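# Put both cart bottles upright in fridge, close door

## Task

Move both bottles from the cart into the refrigerator, leaving each standing upright, then close the refrigerator door completely. It fails if a glass bottle drops a long way, if the door is slammed while opening or closing, or if the robot topples or finishes leaning. The cart has to finish resting on its wheels, and anything that stays in place only because the robot is holding it at the end does not count as achieved.

## Robot and tools

Robot: TidyBot++, a mobile base (0.54 m long, 0.50 m wide, 0.38 m tall) on four powered casters. It carries a single seven-joint arm with a two-finger gripper. The shoulder sits 0.12 m ahead of the base centre, 0.68 m off the floor. Two cameras: base_camera (fixed on the base, looking forward) and wrist_camera (fisheye, looking along the hand). At the start the arm is folded with the hand pointing down; folded, the hand reaches up to 0.08 m beyond the base front and the elbow up to 1.15 m high.

Frames: the base frame has its origin on the floor below the base centre, x forward, y left, z up. hand_pose is reported in it: the point between the finger pads, with its z axis running out along the fingers and its y axis the closing direction. The odometry frame is the base frame as it was when the scene began. base_odometry heading is positive to the left, range -3.142 to 3.142; it counts wheel turns, so slip shows up as travel, and it drifts a few cm and several degrees over many moves. base_tilt is in degrees, positive when leaning forward or right.

execute_actions: argument "actions" is a list holding one action or none (none just reports state and images). An action may have "base", "joints", "speeds". "base" holds exactly one relative command, an offset from where the base last measured itself: {"translate_m": d} straight, forward positive, -2 to 2 m; {"strafe_m": d} sideways, left positive, -2 to 2 m; {"rotate_rad": d} in place, counter-clockwise from above positive, -6.3 to 6.3 rad. "joints" is one object for the single arm, with absolute targets keyed by name: joint_1_rad..joint_7_rad in radians and gripper_pos (0 fully open, 1 fully closed; pad gap about 85 x (1 - gripper_pos) mm). Ranges: joint_2_rad ±2.249, joint_4_rad ±2.579, joint_6_rad ±2.099; joints 1, 3, 5, 7 are unlimited but take the shorter way, so move them in steps below half a turn. joint_1_rad positive turns the arm clockwise seen from above (opposite to rotate_rad). With the hand pointing down, joint_7_rad positive spins it counter-clockwise from above; at 1.57 the fingers open toward the robot's left and right. "speeds" caps top speed for this action only: translate_m and strafe_m 0.05 to 0.5 m/s, rotate_rad 0.1 to 1.57 rad/s (the top values are defaults). A base move needing over 8.667 s at its cap is refused; any unknown key or out-of-range value refuses the whole call and nothing moves. "cameras" picks images: list of base_camera, wrist_camera or all; omitted means all, [] means none. Omitted joints or base may keep pushing toward an earlier target.

Arm geometry: upper arm 0.42 m, forearm 0.31 m, hand 0.31 m. With joint_1_rad 0, joint_3_rad 3.14, joint_5_rad 0, the arm stays in the vertical plane of the base x axis; angles from vertical (forward positive) are upper arm = j2, forearm = j2 - j4, hand = j2 - j4 - j6. Reach ahead of the shoulder is the sum of length x sin(angle); height above it is the sum of length x cos(angle). A downward-pointing hand can reach at most about 0.94 m above the floor, only near the base.

wait: {"seconds": 0 to 10}; commands nothing and returns state and images. zoom_image: {"camera", "region": [x0, y0, x1, y1]} in pixels from the top-left, at most 504 by 504, on the latest full image. read_manual: gives only licence text. finished_scene: {"scene": n} ends the scene for good, after the robot has held your last command; the result says whether the task succeeded.

Result lines: base_status and joint_status tell how each motion ended. "done" for the base means the wheels turned the commanded amount, even if slipping or blocked short. "off_target": stopped away from target, possibly still pushing. "contact_stop" or "time_out": target dropped, holding where it stopped. "joint command not followed" with a "cause:" line: arm targets withheld (for instance a self-collision check); the gripper part still runs, and withheld targets may be retried later. A gripper at 1 reading "done" holds nothing; "off_target" means something is between the fingers. on_its_own lists uncommanded motion. motor_effort is percent of maximum, peak in brackets, with offsets and noise. "ARM HIT" means a hard hit on the base or arm. Motor temperatures are listed per joint; MOTOR HOT appears from 60 °C, and at 75 °C an OVER-TEMPERATURE FAULT lets the arm sink (joint_status says "limit_stop_at_motor_heat"; resend the target). Holding loads, including while you think, heats motors.

Practical cautions: joint friction and load sag leave the hand a centimetre or more off; correct by sending last command + (wanted - read), but while holding something never send the read angle back. Trust images over hand_pose. A torque fault (joints 1-4 at 104.5 N m, 5-7 at 51.3 N m) halts the arm and gripper 10 s and skips the rest of the call; it usually comes from driving the base with the arm caught. A snagged arm above about 0.8 m while driving, or sideways force on a raised hand, can tip the robot; back off to recover. A blocked base keeps shoving. Open and close the fridge door slowly, set bottles down gently and upright, release them, and keep the cart upright. Loose objects may occasionally get nudged.

Each tool is called after "Call:" as name(argument=value, ...) on one line, values as JSON.

## Session

Call:
execute_actions(actions=[])

Scene clock: 0.00 s.
Motor temperatures (°C, as the motors report them): [34 40 30 35 37 43 40]
base_odometry: x=+0.000 y=+0.000 heading=+0.000 (m, m, rad; odometry frame)
base_tilt: forward=-0.2 right=+0.4 (deg)
base_status: not commanded
joint_positions: joint_1_rad=+0.038 joint_2_rad=-0.370 joint_3_rad=+3.186 joint_4_rad=-2.527 joint_5_rad=+0.016 joint_6_rad=-0.882 joint_7_rad=+1.590 gripper_pos=+0.000
joint_status: not commanded
motor_effort: joint_1_rad=+1 joint_2_rad=-1 joint_3_rad=+0 joint_4_rad=+12 joint_5_rad=-1 joint_6_rad=+1 joint_7_rad=+0 (%)
hand_pose: x=+0.2607 y=-0.0123 z=+0.5908 quat_wxyz=(+0.001, +0.998, -0.026, +0.051) (m; base frame)
pictures: base_camera, wrist_camera
Images, in order (width x height): base_camera 644x364, wrist_camera 644x476.

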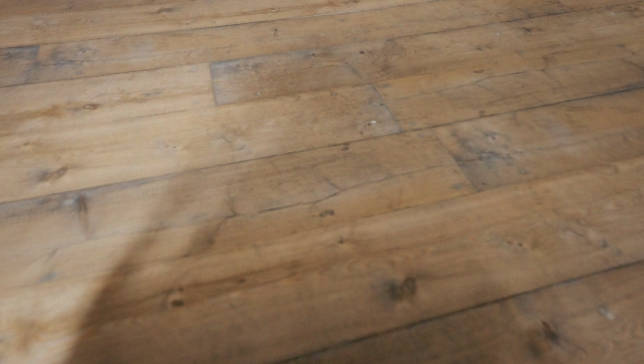

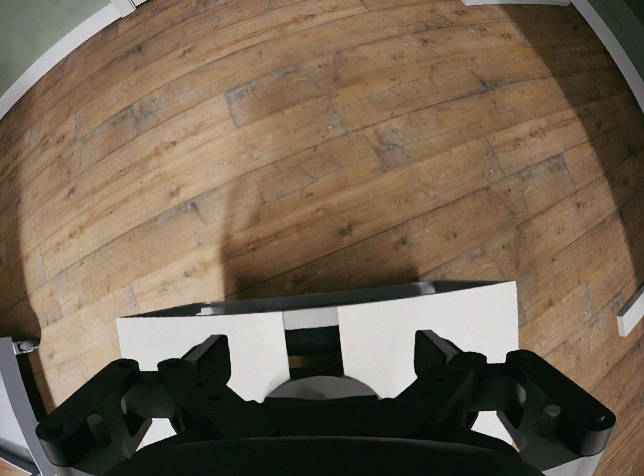

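Call:
execute_actions(actions=[{"joints":{"joint_6_rad":0.5}}], cameras=["wrist_camera"])

Call:
execute_actions(actions=[{"joints":{"joint_1_rad":-1.6}}], cameras=["wrist_camera"])

Call:
execute_actions(actions=[{"joints":{"joint_1_rad":2.9}}], cameras=["wrist_camera"])

Call:
execute_actions(actions=[{"joints":{"joint_1_rad":1.3}}], cameras=["wrist_camera"])

Scene clock: 7.63 s.
Motor temperatures (°C, as the motors report them): [34 40 30 35 37 43 40]
base_odometry: x=+0.000 y=+0.000 heading=+0.000 (m, m, rad; odometry frame)
base_tilt: forward=-0.1 right=+0.3 (deg)
base_status: not commanded
joint_positions: joint_1_rad=+0.038 joint_2_rad=-0.370 joint_3_rad=+3.186 joint_4_rad=-2.525 joint_5_rad=+0.016 joint_6_rad=+0.491 joint_7_rad=+1.590 gripper_pos=+0.000
joint_status: all done
motor_effort: joint_1_rad=+1(0) joint_2_rad=-6(7) joint_3_rad=+0(0) joint_4_rad=+18(18) joint_5_rad=-1(1) joint_6_rad=+10(10) joint_7_rad=+0(0) (%)
hand_pose: x=+0.5382 y=-0.0331 z=+0.8717 quat_wxyz=(+0.029, +0.739, -0.020, +0.673) (m; base frame)
pictures: wrist_camera
Images, in order (width x height): wrist_camera 644x476.

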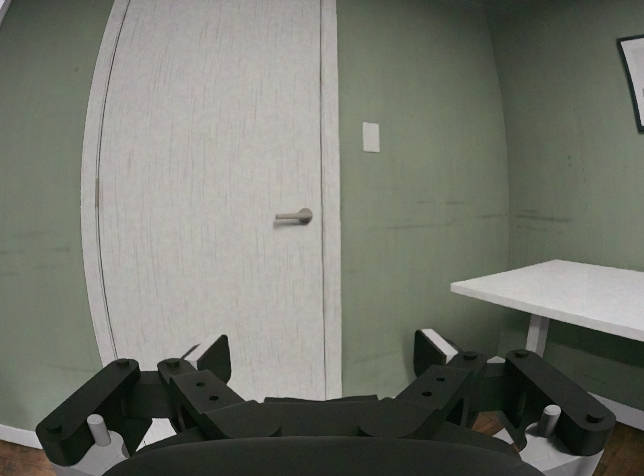

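Scene clock: 10.47 s.
Motor temperatures (°C, as the motors report them): [34 40 30 35 37 43 40]
base_odometry: x=+0.000 y=+0.000 heading=+0.000 (m, m, rad; odometry frame)
base_tilt: forward=-0.2 right=+0.4 (deg)
base_status: not commanded
joint_positions: joint_1_rad=-1.578 joint_2_rad=-0.370 joint_3_rad=+3.186 joint_4_rad=-2.525 joint_5_rad=+0.016 joint_6_rad=+0.491 joint_7_rad=+1.590 gripper_pos=+0.000
joint_status: all done
motor_effort: joint_1_rad=+1(1) joint_2_rad=-6(6) joint_3_rad=+0(1) joint_4_rad=+18(18) joint_5_rad=-1(1) joint_6_rad=+9(9) joint_7_rad=+0(0) (%)
hand_pose: x=+0.1330 y=+0.4202 z=+0.8717 quat_wxyz=(-0.466, +0.525, +0.520, +0.486) (m; base frame)
pictures: wrist_camera
Images, in order (width x height): wrist_camera 644x476.

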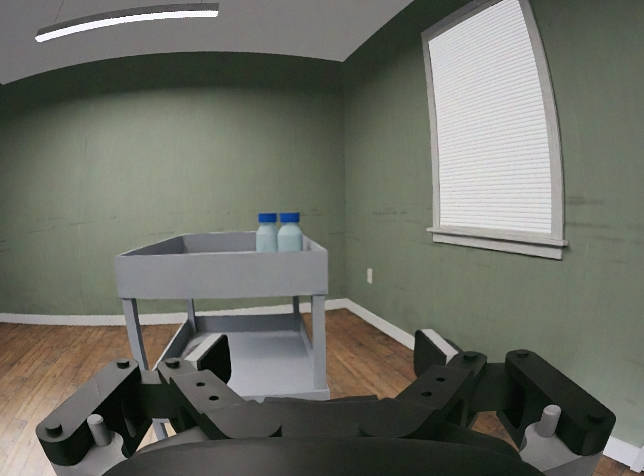

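Scene clock: 13.43 s.
Motor temperatures (°C, as the motors report them): [34 40 30 35 37 43 40]
base_odometry: x=+0.000 y=+0.000 heading=+0.000 (m, m, rad; odometry frame)
base_tilt: forward=+0.0 right=+0.4 (deg)
base_status: not commanded
joint_positions: joint_1_rad=-3.361 joint_2_rad=-0.370 joint_3_rad=+3.186 joint_4_rad=-2.525 joint_5_rad=+0.016 joint_6_rad=+0.491 joint_7_rad=+1.590 gripper_pos=+0.000
joint_status: all done
motor_effort: joint_1_rad=+0(1) joint_2_rad=-6(6) joint_3_rad=+0(1) joint_4_rad=+18(18) joint_5_rad=-1(1) joint_6_rad=+10(9) joint_7_rad=+0(0) (%)
hand_pose: x=-0.2948 y=-0.0749 z=+0.8717 quat_wxyz=(-0.671, -0.075, +0.736, -0.057) (m; base frame)
pictures: wrist_camera
Images, in order (width x height): wrist_camera 644x476.

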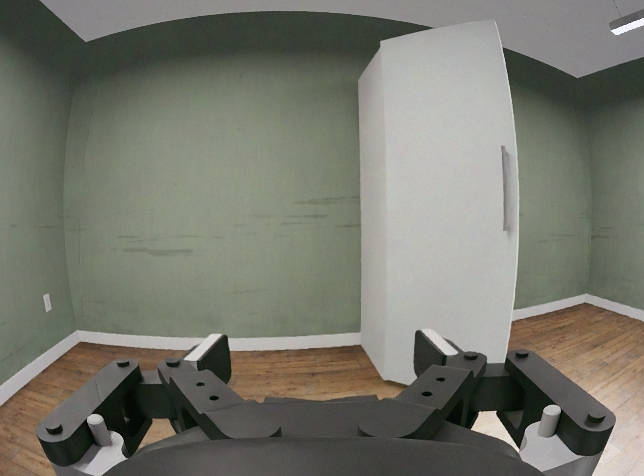

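Scene clock: 16.23 s.
Motor temperatures (°C, as the motors report them): [34 40 30 35 37 43 40]
base_odometry: x=+0.000 y=+0.000 heading=+0.000 (m, m, rad; odometry frame)
base_tilt: forward=-0.1 right=+0.3 (deg)
base_status: not commanded
joint_positions: joint_1_rad=-4.961 joint_2_rad=-0.370 joint_3_rad=+3.186 joint_4_rad=-2.525 joint_5_rad=+0.016 joint_6_rad=+0.491 joint_7_rad=+1.590 gripper_pos=+0.000
joint_status: all done
motor_effort: joint_1_rad=+0(1) joint_2_rad=-6(6) joint_3_rad=+0(1) joint_4_rad=+18(18) joint_5_rad=-1(1) joint_6_rad=+9(10) joint_7_rad=+0(0) (%)
hand_pose: x=+0.2059 y=-0.4114 z=+0.8717 quat_wxyz=(-0.426, -0.580, +0.459, -0.521) (m; base frame)
pictures: wrist_camera
Images, in order (width x height): wrist_camera 644x476.

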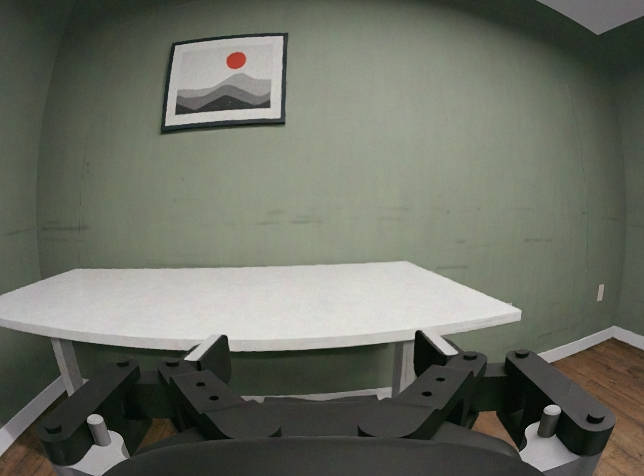

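Call:
execute_actions(actions=[{"base":{"rotate_rad":-2.87},"joints":{"joint_1_rad":0.0}}])

Scene clock: 33.27 s.
Motor temperatures (°C, as the motors report them): [34 39 30 35 37 43 40]
base_odometry: x=+0.000 y=+0.000 heading=-2.869 (m, m, rad; odometry frame)
base_tilt: forward=-0.2 right=+0.4 (deg)
base_status: done
joint_positions: joint_1_rad=-6.260 joint_2_rad=-0.370 joint_3_rad=+3.186 joint_4_rad=-2.525 joint_5_rad=+0.016 joint_6_rad=+0.491 joint_7_rad=+1.590 gripper_pos=+0.000
joint_status: all done
motor_effort: joint_1_rad=+0(0) joint_2_rad=-5(5) joint_3_rad=+0(1) joint_4_rad=+18(18) joint_5_rad=-1(1) joint_6_rad=+10(10) joint_7_rad=+0(0) (%)
hand_pose: x=+0.5386 y=-0.0269 z=+0.8717 quat_wxyz=(-0.025, -0.739, +0.015, -0.673) (m; base frame)
pictures: base_camera, wrist_camera
Images, in order (width x height): base_camera 644x364, wrist_camera 644x476.

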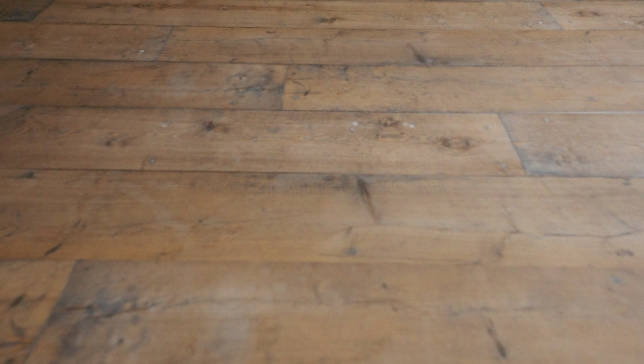

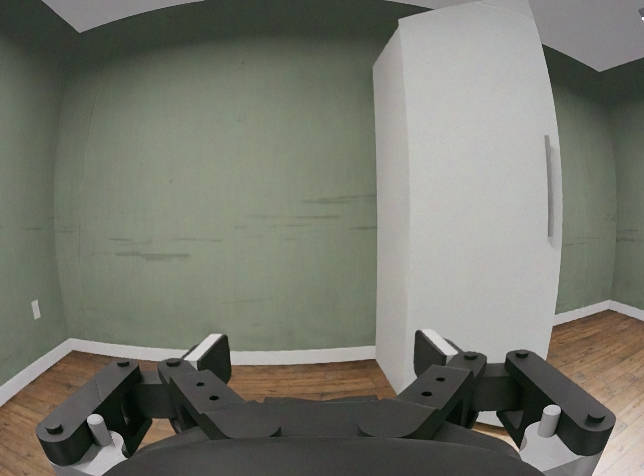

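Call:
execute_actions(actions=[{"base":{"strafe_m":-0.6},"joints":{"joint_2_rad":1.0,"joint_4_rad":-1.3,"joint_6_rad":0.73,"gripper_pos":1.0}}])

Scene clock: 42.43 s.
Motor temperatures (°C, as the motors report them): [34 39 30 35 37 43 40]
base_odometry: x=-0.160 y=+0.578 heading=-2.870 (m, m, rad; odometry frame)
base_tilt: forward=-0.2 right=+0.4 (deg)
base_status: done
joint_positions: joint_1_rad=-6.267 joint_2_rad=+0.992 joint_3_rad=+3.186 joint_4_rad=-1.312 joint_5_rad=+0.016 joint_6_rad=+0.699 joint_7_rad=+1.590 gripper_pos=+0.999
joint_status: all done
motor_effort: joint_1_rad=-1(2) joint_2_rad=-45(47) joint_3_rad=+0(2) joint_4_rad=+16(17) joint_5_rad=-2(2) joint_6_rad=+9(10) joint_7_rad=+0(0) (%)
hand_pose: x=+1.0156 y=-0.0320 z=+0.6905 quat_wxyz=(-0.035, -0.719, -0.013, -0.694) (m; base frame)
pictures: base_camera, wrist_camera
Images, in order (width x height): base_camera 644x364, wrist_camera 644x476.

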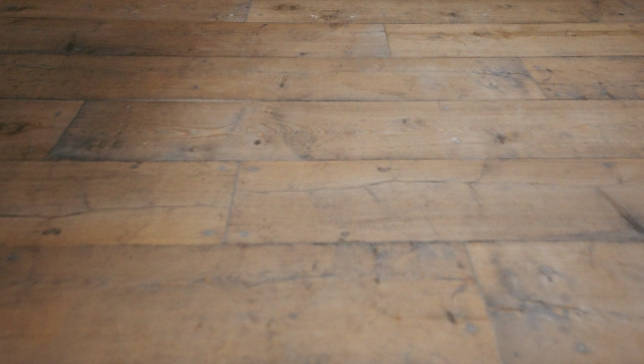

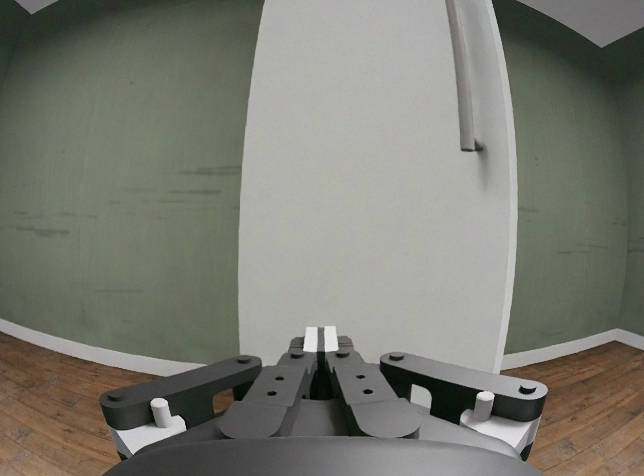

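Call:
execute_actions(actions=[{"base":{"strafe_m":-0.12},"joints":{"joint_1_rad":0.45,"joint_5_rad":-0.9}}], cameras=["wrist_camera"])

Scene clock: 55.57 s.
Motor temperatures (°C, as the motors report them): [34 40 30 35 37 43 40]
base_odometry: x=-0.192 y=+0.694 heading=-2.871 (m, m, rad; odometry frame)
base_tilt: forward=-0.1 right=+0.4 (deg)
base_status: done
joint_positions: joint_1_rad=-5.829 joint_2_rad=+0.992 joint_3_rad=+3.196 joint_4_rad=-1.307 joint_5_rad=-0.863 joint_6_rad=+0.706 joint_7_rad=+1.590 gripper_pos=+0.999
joint_status: all done
motor_effort: joint_1_rad=+1(12) joint_2_rad=-44(48) joint_3_rad=+2(5) joint_4_rad=+16(17) joint_5_rad=+2(3) joint_6_rad=+8(10) joint_7_rad=+0(0) (%)
hand_pose: x=+0.8013 y=-0.5324 z=+0.6502 quat_wxyz=(-0.147, -0.540, +0.541, -0.628) (m; base frame)
pictures: wrist_camera
Images, in order (width x height): wrist_camera 644x476.

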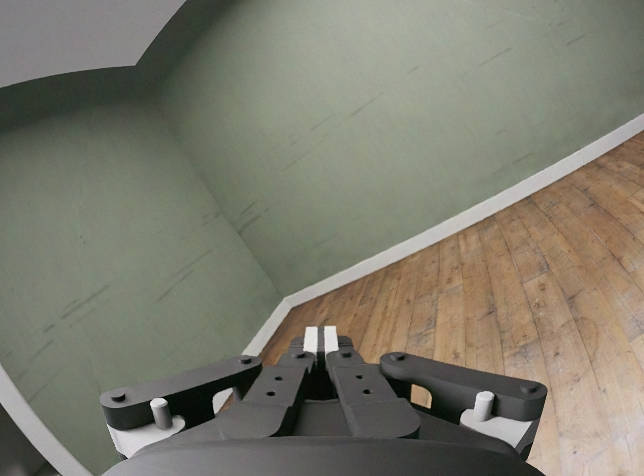

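Call:
execute_actions(actions=[{"joints":{"joint_1_rad":0.6,"joint_5_rad":0.9}}], cameras=["wrist_camera"])

Scene clock: 65.47 s.
Motor temperatures (°C, as the motors report them): [34 40 30 35 37 43 40]
base_odometry: x=-0.192 y=+0.694 heading=-2.871 (m, m, rad; odometry frame)
base_tilt: forward=+0.0 right=+0.3 (deg)
base_status: not commanded
joint_positions: joint_1_rad=-5.706 joint_2_rad=+0.993 joint_3_rad=+3.196 joint_4_rad=-1.306 joint_5_rad=+0.883 joint_6_rad=+0.706 joint_7_rad=+1.590 gripper_pos=+0.999
joint_status: all done
motor_effort: joint_1_rad=+0(1) joint_2_rad=-45(46) joint_3_rad=-2(2) joint_4_rad=+16(17) joint_5_rad=-5(5) joint_6_rad=+7(10) joint_7_rad=+0(0) (%)
hand_pose: x=+0.9055 y=-0.3565 z=+0.6335 quat_wxyz=(-0.234, -0.745, -0.235, -0.579) (m; base frame)
pictures: wrist_camera
Images, in order (width x height): wrist_camera 644x476.

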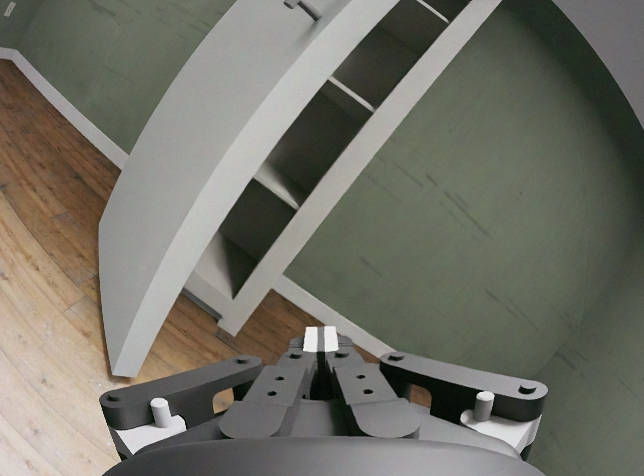

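Call:
execute_actions(actions=[{"joints":{"joint_1_rad":0.3,"joint_5_rad":0.0}}])

Scene clock: 71.57 s.
Motor temperatures (°C, as the motors report them): [34 40 30 35 37 43 40]
base_odometry: x=-0.192 y=+0.694 heading=-2.871 (m, m, rad; odometry frame)
base_tilt: forward=-0.1 right=+0.4 (deg)
base_status: not commanded
joint_positions: joint_1_rad=-5.980 joint_2_rad=+0.993 joint_3_rad=+3.195 joint_4_rad=-1.306 joint_5_rad=+0.038 joint_6_rad=+0.706 joint_7_rad=+1.590 gripper_pos=+0.999
joint_status: all done
motor_effort: joint_1_rad=+0(3) joint_2_rad=-46(45) joint_3_rad=-1(3) joint_4_rad=+17(17) joint_5_rad=-1(4) joint_6_rad=+9(10) joint_7_rad=+0(0) (%)
hand_pose: x=+0.9717 y=-0.2837 z=+0.6954 quat_wxyz=(-0.139, -0.711, +0.077, -0.685) (m; base frame)
pictures: base_camera, wrist_camera
Images, in order (width x height): base_camera 644x364, wrist_camera 644x476.

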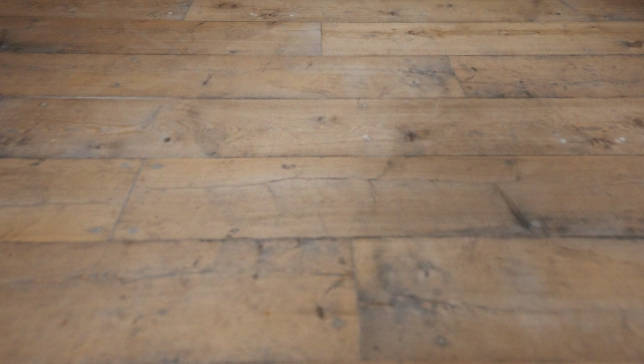

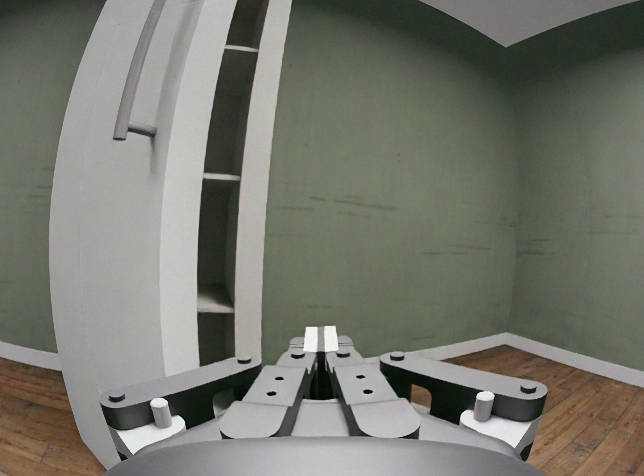

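Call:
execute_actions(actions=[{"joints":{"joint_1_rad":0.47,"joint_5_rad":0.55}}], cameras=["wrist_camera"])

Call:
execute_actions(actions=[{"base":{"translate_m":0.2},"speeds":{"translate_m":0.12}}])

Scene clock: 80.50 s.
Motor temperatures (°C, as the motors report them): [34 40 30 35 37 43 40]
base_odometry: x=-0.192 y=+0.694 heading=-2.871 (m, m, rad; odometry frame)
base_tilt: forward=-0.1 right=+0.4 (deg)
base_status: not commanded
joint_positions: joint_1_rad=-5.817 joint_2_rad=+0.993 joint_3_rad=+3.195 joint_4_rad=-1.306 joint_5_rad=+0.514 joint_6_rad=+0.706 joint_7_rad=+1.590 gripper_pos=+0.999
joint_status: all done
motor_effort: joint_1_rad=+0(4) joint_2_rad=-45(46) joint_3_rad=-2(3) joint_4_rad=+16(16) joint_5_rad=-3(4) joint_6_rad=+9(10) joint_7_rad=+0(0) (%)
hand_pose: x=+0.9419 y=-0.3308 z=+0.6718 quat_wxyz=(-0.203, -0.734, -0.098, -0.640) (m; base frame)
pictures: wrist_camera
Images, in order (width x height): wrist_camera 644x476.

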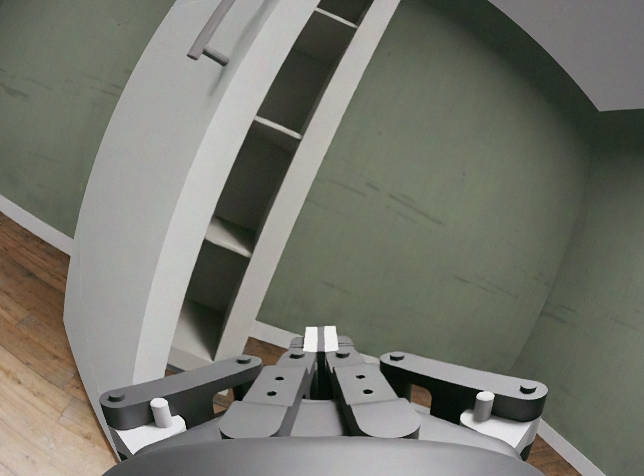

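Scene clock: 82.80 s.
Motor temperatures (°C, as the motors report them): [34 40 30 35 37 43 40]
base_odometry: x=-0.385 y=+0.641 heading=-2.871 (m, m, rad; odometry frame)
base_tilt: forward=-0.1 right=+0.4 (deg)
base_status: done
joint_positions: joint_1_rad=-5.817 joint_2_rad=+0.993 joint_3_rad=+3.195 joint_4_rad=-1.305 joint_5_rad=+0.514 joint_6_rad=+0.706 joint_7_rad=+1.590 gripper_pos=+0.999
joint_status: not commanded
motor_effort: joint_1_rad=-1(2) joint_2_rad=-44(47) joint_3_rad=-1(2) joint_4_rad=+16(17) joint_5_rad=-3(4) joint_6_rad=+9(9) joint_7_rad=+0(0) (%)
hand_pose: x=+0.9420 y=-0.3309 z=+0.6720 quat_wxyz=(-0.203, -0.734, -0.098, -0.640) (m; base frame)
pictures: base_camera, wrist_camera
Images, in order (width x height): base_camera 644x364, wrist_camera 644x476.

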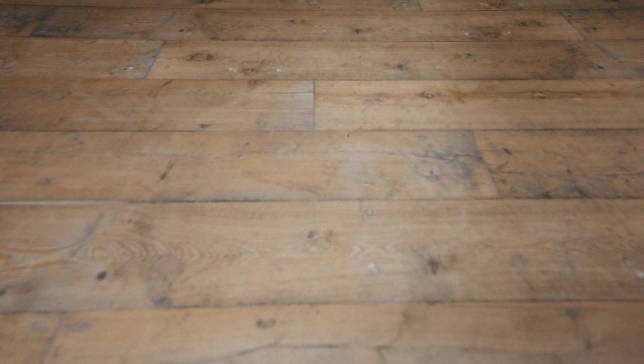

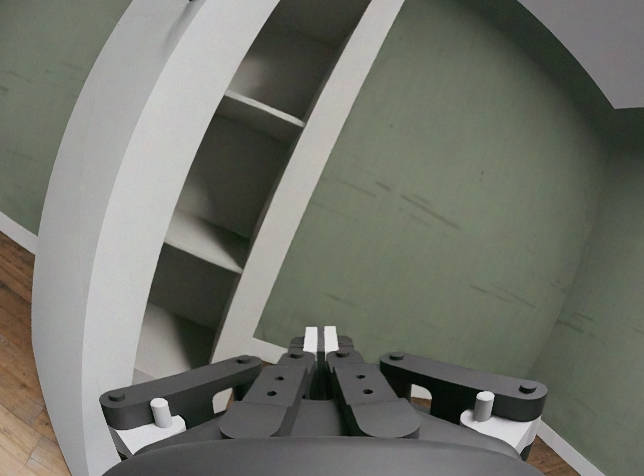

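Call:
execute_actions(actions=[{"base":{"translate_m":0.2},"joints":{"joint_1_rad":0.38,"joint_5_rad":0.4},"speeds":{"translate_m":0.12}}])

Scene clock: 89.23 s.
Motor temperatures (°C, as the motors report them): [34 41 30 35 37 43 40]
base_odometry: x=-0.578 y=+0.588 heading=-2.872 (m, m, rad; odometry frame)
base_tilt: forward=+0.0 right=+0.4 (deg)
base_status: done
joint_positions: joint_1_rad=-5.897 joint_2_rad=+0.993 joint_3_rad=+3.192 joint_4_rad=-1.305 joint_5_rad=+0.438 joint_6_rad=+0.706 joint_7_rad=+1.590 gripper_pos=+0.999
joint_status: all done
motor_effort: joint_1_rad=+1(4) joint_2_rad=-46(47) joint_3_rad=-1(4) joint_4_rad=+16(17) joint_5_rad=-4(4) joint_6_rad=+9(10) joint_7_rad=+0(0) (%)
hand_pose: x=+0.9653 y=-0.2763 z=+0.6780 quat_wxyz=(-0.175, -0.729, -0.090, -0.656) (m; base frame)
pictures: base_camera, wrist_camera
Images, in order (width x height): base_camera 644x364, wrist_camera 644x476.

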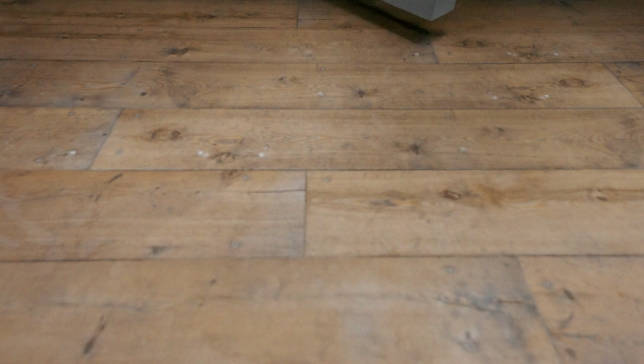

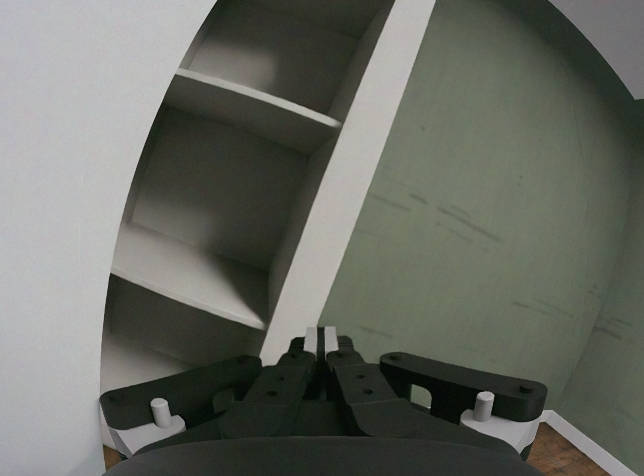

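Call:
execute_actions(actions=[{"base":{"translate_m":0.1},"speeds":{"translate_m":0.1}}], cameras=["wrist_camera"])

Call:
execute_actions(actions=[{"base":{"strafe_m":0.3},"speeds":{"strafe_m":0.06}}])

Scene clock: 97.47 s.
Motor temperatures (°C, as the motors report them): [34 41 30 35 37 43 40]
base_odometry: x=-0.675 y=+0.561 heading=-2.873 (m, m, rad; odometry frame)
base_tilt: forward=-0.1 right=+0.4 (deg)
base_status: done
joint_positions: joint_1_rad=-5.860 joint_2_rad=+0.993 joint_3_rad=+3.201 joint_4_rad=-1.305 joint_5_rad=+0.423 joint_6_rad=+0.707 joint_7_rad=+1.590 gripper_pos=+0.999
joint_status: not commanded
motor_effort: joint_1_rad=-9(11) joint_2_rad=-45(47) joint_3_rad=-5(6) joint_4_rad=+17(20) joint_5_rad=-1(3) joint_6_rad=+10(10) joint_7_rad=+1(1) (%)
hand_pose: x=+0.9528 y=-0.3141 z=+0.6786 quat_wxyz=(-0.190, -0.730, -0.070, -0.653) (m; base frame)
pictures: wrist_camera
Images, in order (width x height): wrist_camera 644x476.

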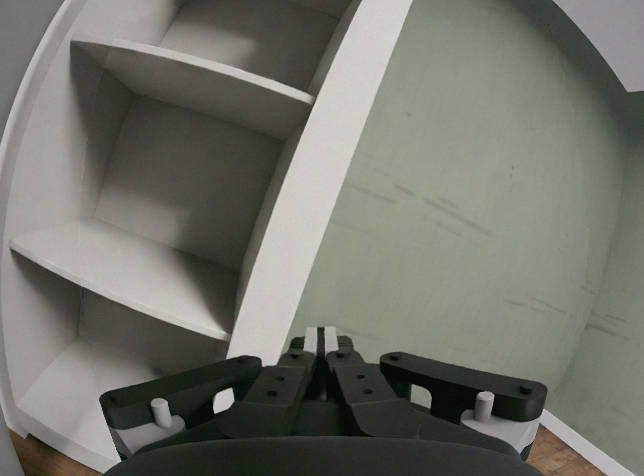

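Scene clock: 102.93 s.
Motor temperatures (°C, as the motors report them): [34 41 30 35 37 43 40]
base_odometry: x=-0.595 y=+0.272 heading=-2.874 (m, m, rad; odometry frame)
base_tilt: forward=-0.2 right=+0.4 (deg)
base_status: done
joint_positions: joint_1_rad=-5.645 joint_2_rad=+0.992 joint_3_rad=+3.305 joint_4_rad=-1.310 joint_5_rad=+0.352 joint_6_rad=+0.707 joint_7_rad=+1.578 gripper_pos=+0.999
joint_status: not commanded
motor_effort: joint_1_rad=-51(54) joint_2_rad=-42(47) joint_3_rad=-22(24) joint_4_rad=+20(21) joint_5_rad=+9(10) joint_6_rad=+13(13) joint_7_rad=+5(5) (%)
hand_pose: x=+0.8309 y=-0.5390 z=+0.6793 quat_wxyz=(-0.299, -0.733, +0.040, -0.610) (m; base frame)
pictures: base_camera, wrist_camera
Images, in order (width x height): base_camera 644x364, wrist_camera 644x476.

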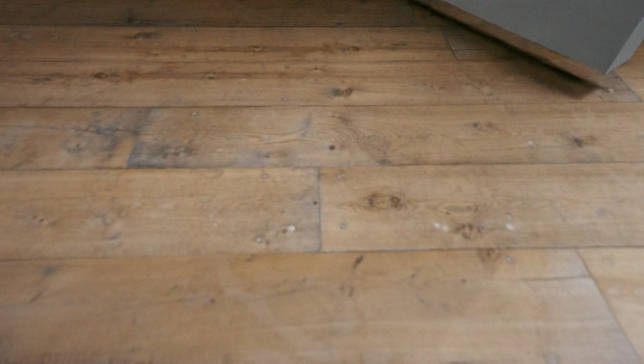

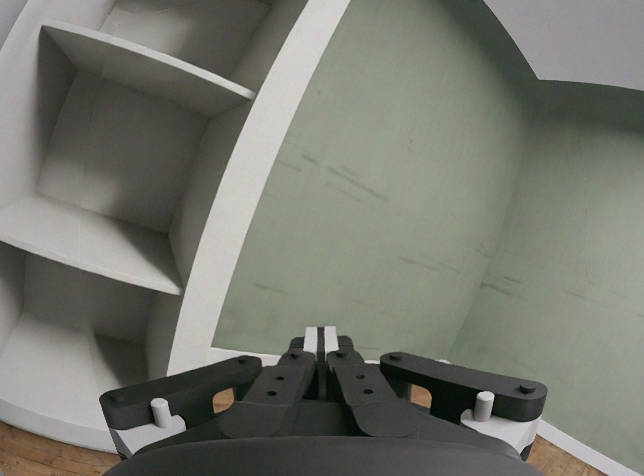

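Call:
execute_actions(actions=[{"base":{"strafe_m":-0.33},"joints":{"joint_1_rad":0.45},"speeds":{"strafe_m":0.15}}], cameras=[])

Call:
execute_actions(actions=[{"base":{"translate_m":-0.25},"joints":{"joint_1_rad":0.9,"joint_5_rad":-0.9,"joint_3_rad":3.14}}])

Scene clock: 116.80 s.
Motor temperatures (°C, as the motors report them): [35 41 30 35 37 43 40]
base_odometry: x=-0.683 y=+0.590 heading=-2.872 (m, m, rad; odometry frame)
base_tilt: forward=+0.0 right=+0.4 (deg)
base_status: done
joint_positions: joint_1_rad=-5.824 joint_2_rad=+0.995 joint_3_rad=+3.199 joint_4_rad=-1.310 joint_5_rad=+0.358 joint_6_rad=+0.707 joint_7_rad=+1.578 gripper_pos=+0.999
joint_status: all done
motor_effort: joint_1_rad=-1(49) joint_2_rad=-45(48) joint_3_rad=-1(22) joint_4_rad=+16(21) joint_5_rad=-3(9) joint_6_rad=+9(13) joint_7_rad=+0(4) (%)
hand_pose: x=+0.9373 y=-0.3554 z=+0.6789 quat_wxyz=(-0.196, -0.730, -0.020, -0.654) (m; base frame)
pictures: none
No camera images: the call's "cameras" was empty. Leave "cameras" out to get every camera's image.

Scene clock: 118.90 s.
Motor temperatures (°C, as the motors report them): [35 41 30 35 37 43 40]
base_odometry: x=-0.442 y=+0.657 heading=-2.872 (m, m, rad; odometry frame)
base_tilt: forward=-0.1 right=+0.4 (deg)
base_status: done
joint_positions: joint_1_rad=-5.379 joint_2_rad=+0.995 joint_3_rad=+3.154 joint_4_rad=-1.306 joint_5_rad=-0.870 joint_6_rad=+0.707 joint_7_rad=+1.578 gripper_pos=+0.999
joint_status: all done
motor_effort: joint_1_rad=+1(8) joint_2_rad=-45(48) joint_3_rad=+2(3) joint_4_rad=+16(17) joint_5_rad=+2(3) joint_6_rad=+8(10) joint_7_rad=+0(0) (%)
hand_pose: x=+0.5188 y=-0.7664 z=+0.6420 quat_wxyz=(-0.260, -0.401, +0.659, -0.581) (m; base frame)
pictures: base_camera, wrist_camera
Images, in order (width x height): base_camera 644x364, wrist_camera 644x476.

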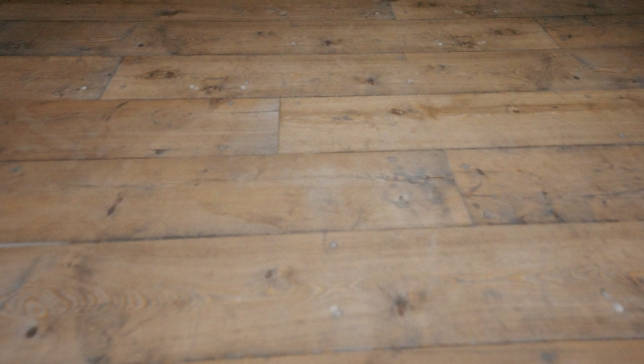

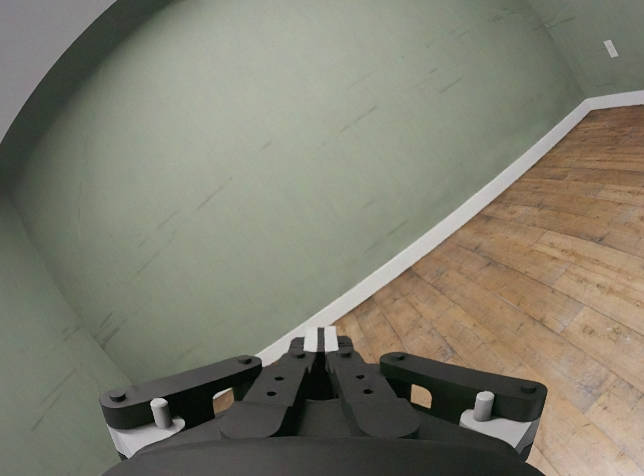

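Call:
execute_actions(actions=[{"base":{"rotate_rad":0.06},"joints":{"joint_1_rad":0.0,"joint_5_rad":0.0}}], cameras=[])

Call:
execute_actions(actions=[{"base":{"strafe_m":-0.3},"speeds":{"strafe_m":0.15}}])

Scene clock: 126.23 s.
Motor temperatures (°C, as the motors report them): [35 41 30 35 37 43 40]
base_odometry: x=-0.442 y=+0.657 heading=-2.812 (m, m, rad; odometry frame)
base_tilt: forward=-0.1 right=+0.3 (deg)
base_status: done
joint_positions: joint_1_rad=-6.272 joint_2_rad=+0.995 joint_3_rad=+3.142 joint_4_rad=-1.306 joint_5_rad=-0.040 joint_6_rad=+0.707 joint_7_rad=+1.578 gripper_pos=+0.999
joint_status: all done
motor_effort: joint_1_rad=+1(7) joint_2_rad=-45(46) joint_3_rad=+0(2) joint_4_rad=+17(17) joint_5_rad=-1(3) joint_6_rad=+9(10) joint_7_rad=+0(0) (%)
hand_pose: x=+1.0172 y=-0.0165 z=+0.6940 quat_wxyz=(-0.005, -0.715, +0.021, -0.699) (m; base frame)
pictures: none
No camera images: the call's "cameras" was empty. Leave "cameras" out to get every camera's image.

Scene clock: 128.90 s.
Motor temperatures (°C, as the motors report them): [35 41 30 35 37 43 40]
base_odometry: x=-0.538 y=+0.941 heading=-2.813 (m, m, rad; odometry frame)
base_tilt: forward=-0.1 right=+0.4 (deg)
base_status: done
joint_positions: joint_1_rad=-6.282 joint_2_rad=+0.995 joint_3_rad=+3.141 joint_4_rad=-1.306 joint_5_rad=-0.034 joint_6_rad=+0.707 joint_7_rad=+1.578 gripper_pos=+0.999
joint_status: not commanded
motor_effort: joint_1_rad=+0(7) joint_2_rad=-45(48) joint_3_rad=-1(4) joint_4_rad=+17(19) joint_5_rad=-1(5) joint_6_rad=+10(10) joint_7_rad=+0(0) (%)
hand_pose: x=+1.0173 y=-0.0062 z=+0.6940 quat_wxyz=(-0.001, -0.715, +0.015, -0.699) (m; base frame)
pictures: base_camera, wrist_camera
Images, in order (width x height): base_camera 644x364, wrist_camera 644x476.

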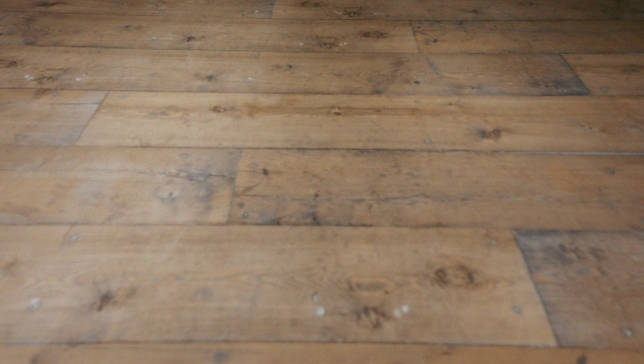

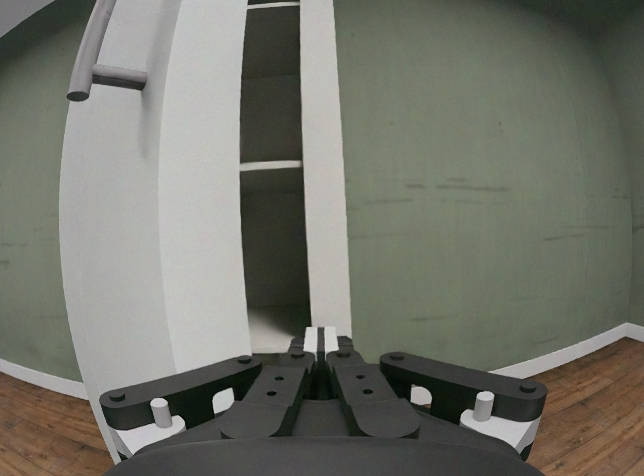

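Call:
execute_actions(actions=[{"base":{"strafe_m":-0.05}}], cameras=[])

Call:
execute_actions(actions=[{"base":{"translate_m":0.25},"speeds":{"translate_m":0.1}}])

Scene clock: 134.33 s.
Motor temperatures (°C, as the motors report them): [35 42 30 35 37 43 40]
base_odometry: x=-0.555 y=+0.989 heading=-2.813 (m, m, rad; odometry frame)
base_tilt: forward=-0.1 right=+0.5 (deg)
base_status: done
joint_positions: joint_1_rad=-6.277 joint_2_rad=+0.995 joint_3_rad=+3.141 joint_4_rad=-1.306 joint_5_rad=-0.034 joint_6_rad=+0.707 joint_7_rad=+1.578 gripper_pos=+0.999
joint_status: not commanded
motor_effort: joint_1_rad=+1(4) joint_2_rad=-45(46) joint_3_rad=+0(2) joint_4_rad=+16(16) joint_5_rad=-1(0) joint_6_rad=+9(10) joint_7_rad=+0(0) (%)
hand_pose: x=+1.0173 y=-0.0110 z=+0.6940 quat_wxyz=(-0.003, -0.715, +0.017, -0.699) (m; base frame)
pictures: none
No camera images: the call's "cameras" was empty. Leave "cameras" out to get every camera's image.

Scene clock: 137.40 s.
Motor temperatures (°C, as the motors report them): [35 42 30 35 37 43 40]
base_odometry: x=-0.791 y=+0.908 heading=-2.813 (m, m, rad; odometry frame)
base_tilt: forward=-0.1 right=+0.3 (deg)
base_status: done
joint_positions: joint_1_rad=-6.277 joint_2_rad=+0.995 joint_3_rad=+3.141 joint_4_rad=-1.305 joint_5_rad=-0.034 joint_6_rad=+0.707 joint_7_rad=+1.578 gripper_pos=+0.999
joint_status: not commanded
motor_effort: joint_1_rad=+0(0) joint_2_rad=-46(47) joint_3_rad=-1(1) joint_4_rad=+17(18) joint_5_rad=-1(1) joint_6_rad=+9(10) joint_7_rad=+0(0) (%)
hand_pose: x=+1.0174 y=-0.0110 z=+0.6942 quat_wxyz=(-0.003, -0.715, +0.017, -0.699) (m; base frame)
pictures: base_camera, wrist_camera
Images, in order (width x height): base_camera 644x364, wrist_camera 644x476.

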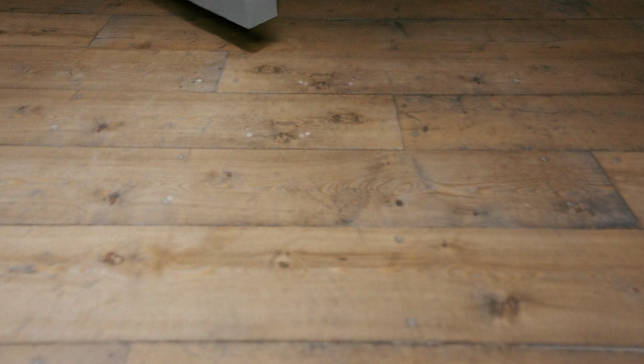

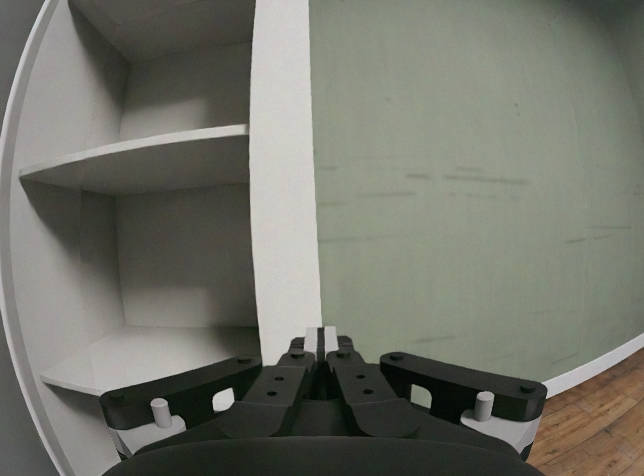

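Call:
execute_actions(actions=[{"base":{"translate_m":0.1},"speeds":{"translate_m":0.1}}], cameras=[])

Call:
execute_actions(actions=[{"base":{"strafe_m":0.25},"speeds":{"strafe_m":0.06}}])

Scene clock: 145.47 s.
Motor temperatures (°C, as the motors report them): [35 42 30 35 37 43 40]
base_odometry: x=-0.886 y=+0.876 heading=-2.814 (m, m, rad; odometry frame)
base_tilt: forward=+0.0 right=+0.4 (deg)
base_status: done
joint_positions: joint_1_rad=-6.277 joint_2_rad=+0.995 joint_3_rad=+3.141 joint_4_rad=-1.305 joint_5_rad=-0.034 joint_6_rad=+0.707 joint_7_rad=+1.578 gripper_pos=+0.999
joint_status: not commanded
motor_effort: joint_1_rad=+0(2) joint_2_rad=-45(48) joint_3_rad=-1(2) joint_4_rad=+17(18) joint_5_rad=-1(1) joint_6_rad=+9(10) joint_7_rad=+0(0) (%)
hand_pose: x=+1.0174 y=-0.0110 z=+0.6944 quat_wxyz=(-0.003, -0.715, +0.017, -0.699) (m; base frame)
pictures: none
No camera images: the call's "cameras" was empty. Leave "cameras" out to get every camera's image.

Scene clock: 150.13 s.
Motor temperatures (°C, as the motors report them): [35 42 30 35 37 43 40]
base_odometry: x=-0.806 y=+0.639 heading=-2.813 (m, m, rad; odometry frame)
base_tilt: forward=-0.1 right=+0.4 (deg)
base_status: done
joint_positions: joint_1_rad=-6.287 joint_2_rad=+0.995 joint_3_rad=+3.145 joint_4_rad=-1.304 joint_5_rad=-0.033 joint_6_rad=+0.707 joint_7_rad=+1.578 gripper_pos=+0.999
joint_status: not commanded
motor_effort: joint_1_rad=+1(14) joint_2_rad=-46(48) joint_3_rad=+0(8) joint_4_rad=+16(21) joint_5_rad=-1(0) joint_6_rad=+9(10) joint_7_rad=+0(0) (%)
hand_pose: x=+1.0177 y=-0.0039 z=+0.6947 quat_wxyz=(-0.002, -0.715, +0.012, -0.699) (m; base frame)
pictures: base_camera, wrist_camera
Images, in order (width x height): base_camera 644x364, wrist_camera 644x476.

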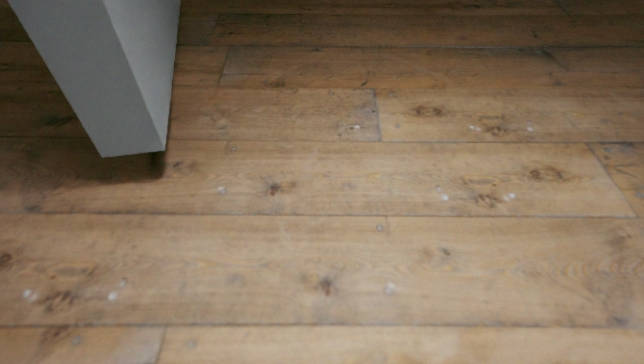

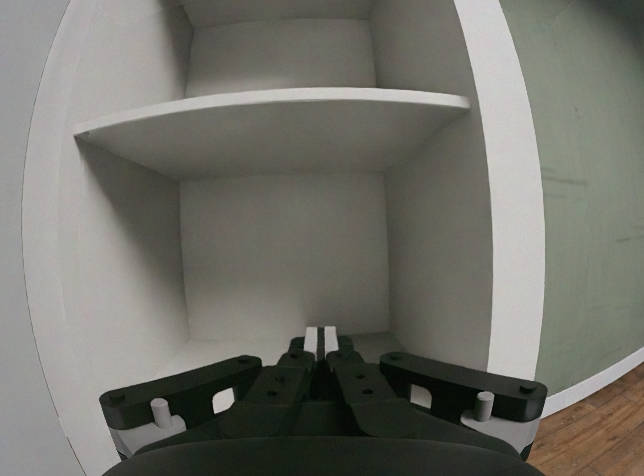

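Call:
execute_actions(actions=[{"base":{"strafe_m":0.2},"speeds":{"strafe_m":0.06}}])

Scene clock: 159.17 s.
Motor temperatures (°C, as the motors report them): [35 42 30 35 37 43 40]
base_odometry: x=-0.742 y=+0.450 heading=-2.813 (m, m, rad; odometry frame)
base_tilt: forward=-0.1 right=+0.4 (deg)
base_status: done
joint_positions: joint_1_rad=-6.286 joint_2_rad=+0.995 joint_3_rad=+3.145 joint_4_rad=-1.304 joint_5_rad=-0.033 joint_6_rad=+0.707 joint_7_rad=+1.578 gripper_pos=+0.999
joint_status: not commanded
motor_effort: joint_1_rad=+0(5) joint_2_rad=-45(46) joint_3_rad=-1(2) joint_4_rad=+16(17) joint_5_rad=-1(0) joint_6_rad=+10(10) joint_7_rad=+0(0) (%)
hand_pose: x=+1.0177 y=-0.0048 z=+0.6947 quat_wxyz=(-0.002, -0.715, +0.013, -0.699) (m; base frame)
pictures: base_camera, wrist_camera
Images, in order (width x height): base_camera 644x364, wrist_camera 644x476.

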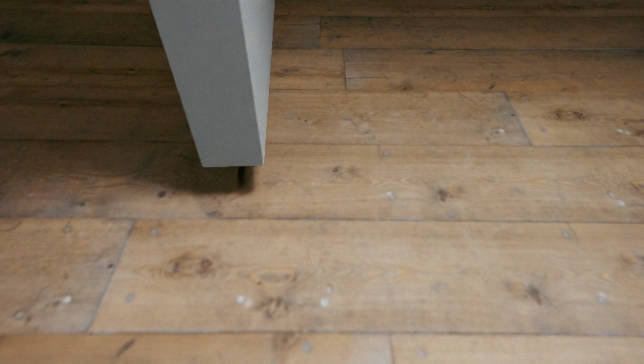

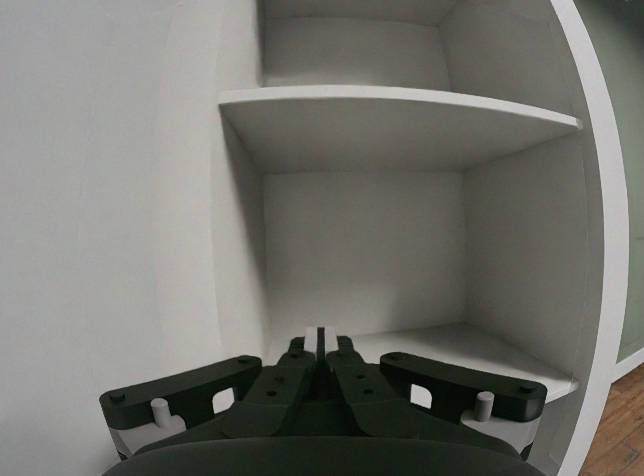

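Call:
execute_actions(actions=[{"base":{"strafe_m":-0.1},"joints":{"joint_1_rad":0.0},"speeds":{"strafe_m":0.15}}], cameras=[])

Call:
execute_actions(actions=[{"base":{"translate_m":-0.5},"joints":{"joint_2_rad":-0.35,"joint_4_rad":-2.55,"joint_6_rad":0.45,"gripper_pos":0}}], cameras=[])

Call:
execute_actions(actions=[{"base":{"rotate_rad":-1.55}}])

Scene clock: 170.90 s.
Motor temperatures (°C, as the motors report them): [35 42 30 35 37 44 40]
base_odometry: x=-0.774 y=+0.544 heading=-2.813 (m, m, rad; odometry frame)
base_tilt: forward=-0.2 right=+0.4 (deg)
base_status: done
joint_positions: joint_1_rad=-6.284 joint_2_rad=+0.995 joint_3_rad=+3.145 joint_4_rad=-1.304 joint_5_rad=-0.033 joint_6_rad=+0.707 joint_7_rad=+1.578 gripper_pos=+0.999
joint_status: all done
motor_effort: joint_1_rad=+2(5) joint_2_rad=-44(47) joint_3_rad=+0(2) joint_4_rad=+17(17) joint_5_rad=-1(1) joint_6_rad=+9(10) joint_7_rad=+0(0) (%)
hand_pose: x=+1.0177 y=-0.0064 z=+0.6947 quat_wxyz=(-0.003, -0.715, +0.013, -0.699) (m; base frame)
pictures: none
No camera images: the call's "cameras" was empty. Leave "cameras" out to get every camera's image.

Scene clock: 173.50 s.
Motor temperatures (°C, as the motors report them): [35 42 30 35 37 44 40]
base_odometry: x=-0.300 y=+0.705 heading=-2.814 (m, m, rad; odometry frame)
base_tilt: forward=-0.1 right=+0.4 (deg)
base_status: done
joint_positions: joint_1_rad=-6.284 joint_2_rad=-0.339 joint_3_rad=+3.145 joint_4_rad=-2.542 joint_5_rad=-0.033 joint_6_rad=+0.480 joint_7_rad=+1.578 gripper_pos=+0.000
joint_status: all done
motor_effort: joint_1_rad=+0(4) joint_2_rad=-6(49) joint_3_rad=+0(2) joint_4_rad=+17(18) joint_5_rad=+0(1) joint_6_rad=+10(11) joint_7_rad=+0(0) (%)
hand_pose: x=+0.5403 y=-0.0047 z=+0.8454 quat_wxyz=(+0.001, -0.759, +0.015, -0.651) (m; base frame)
pictures: none
No camera images: the call's "cameras" was empty. Leave "cameras" out to get every camera's image.

Scene clock: 175.77 s.
Motor temperatures (°C, as the motors report them): [35 42 30 35 37 43 40]
base_odometry: x=-0.300 y=+0.706 heading=+1.920 (m, m, rad; odometry frame)
base_tilt: forward=-0.1 right=+0.4 (deg)
base_status: done
joint_positions: joint_1_rad=-6.284 joint_2_rad=-0.339 joint_3_rad=+3.145 joint_4_rad=-2.542 joint_5_rad=-0.033 joint_6_rad=+0.479 joint_7_rad=+1.578 gripper_pos=+0.000
joint_status: not commanded
motor_effort: joint_1_rad=+0(2) joint_2_rad=-7(8) joint_3_rad=+0(2) joint_4_rad=+18(18) joint_5_rad=-1(0) joint_6_rad=+10(9) joint_7_rad=+0(0) (%)
hand_pose: x=+0.5403 y=-0.0047 z=+0.8453 quat_wxyz=(+0.001, -0.759, +0.015, -0.651) (m; base frame)
pictures: base_camera, wrist_camera
Images, in order (width x height): base_camera 644x364, wrist_camera 644x476.

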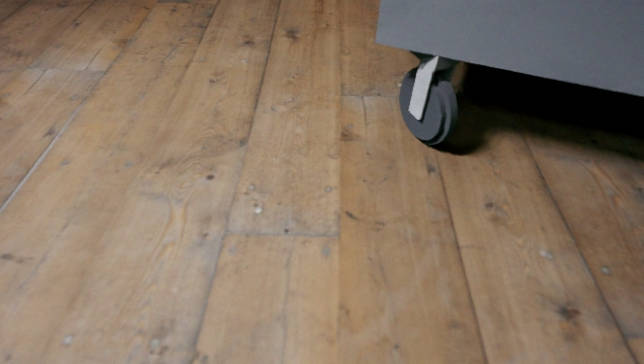

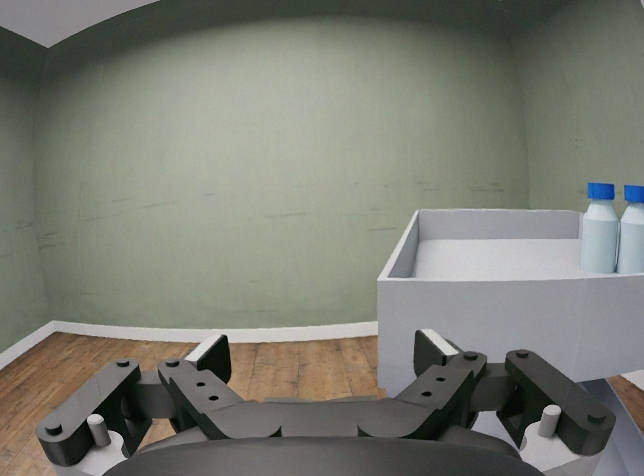

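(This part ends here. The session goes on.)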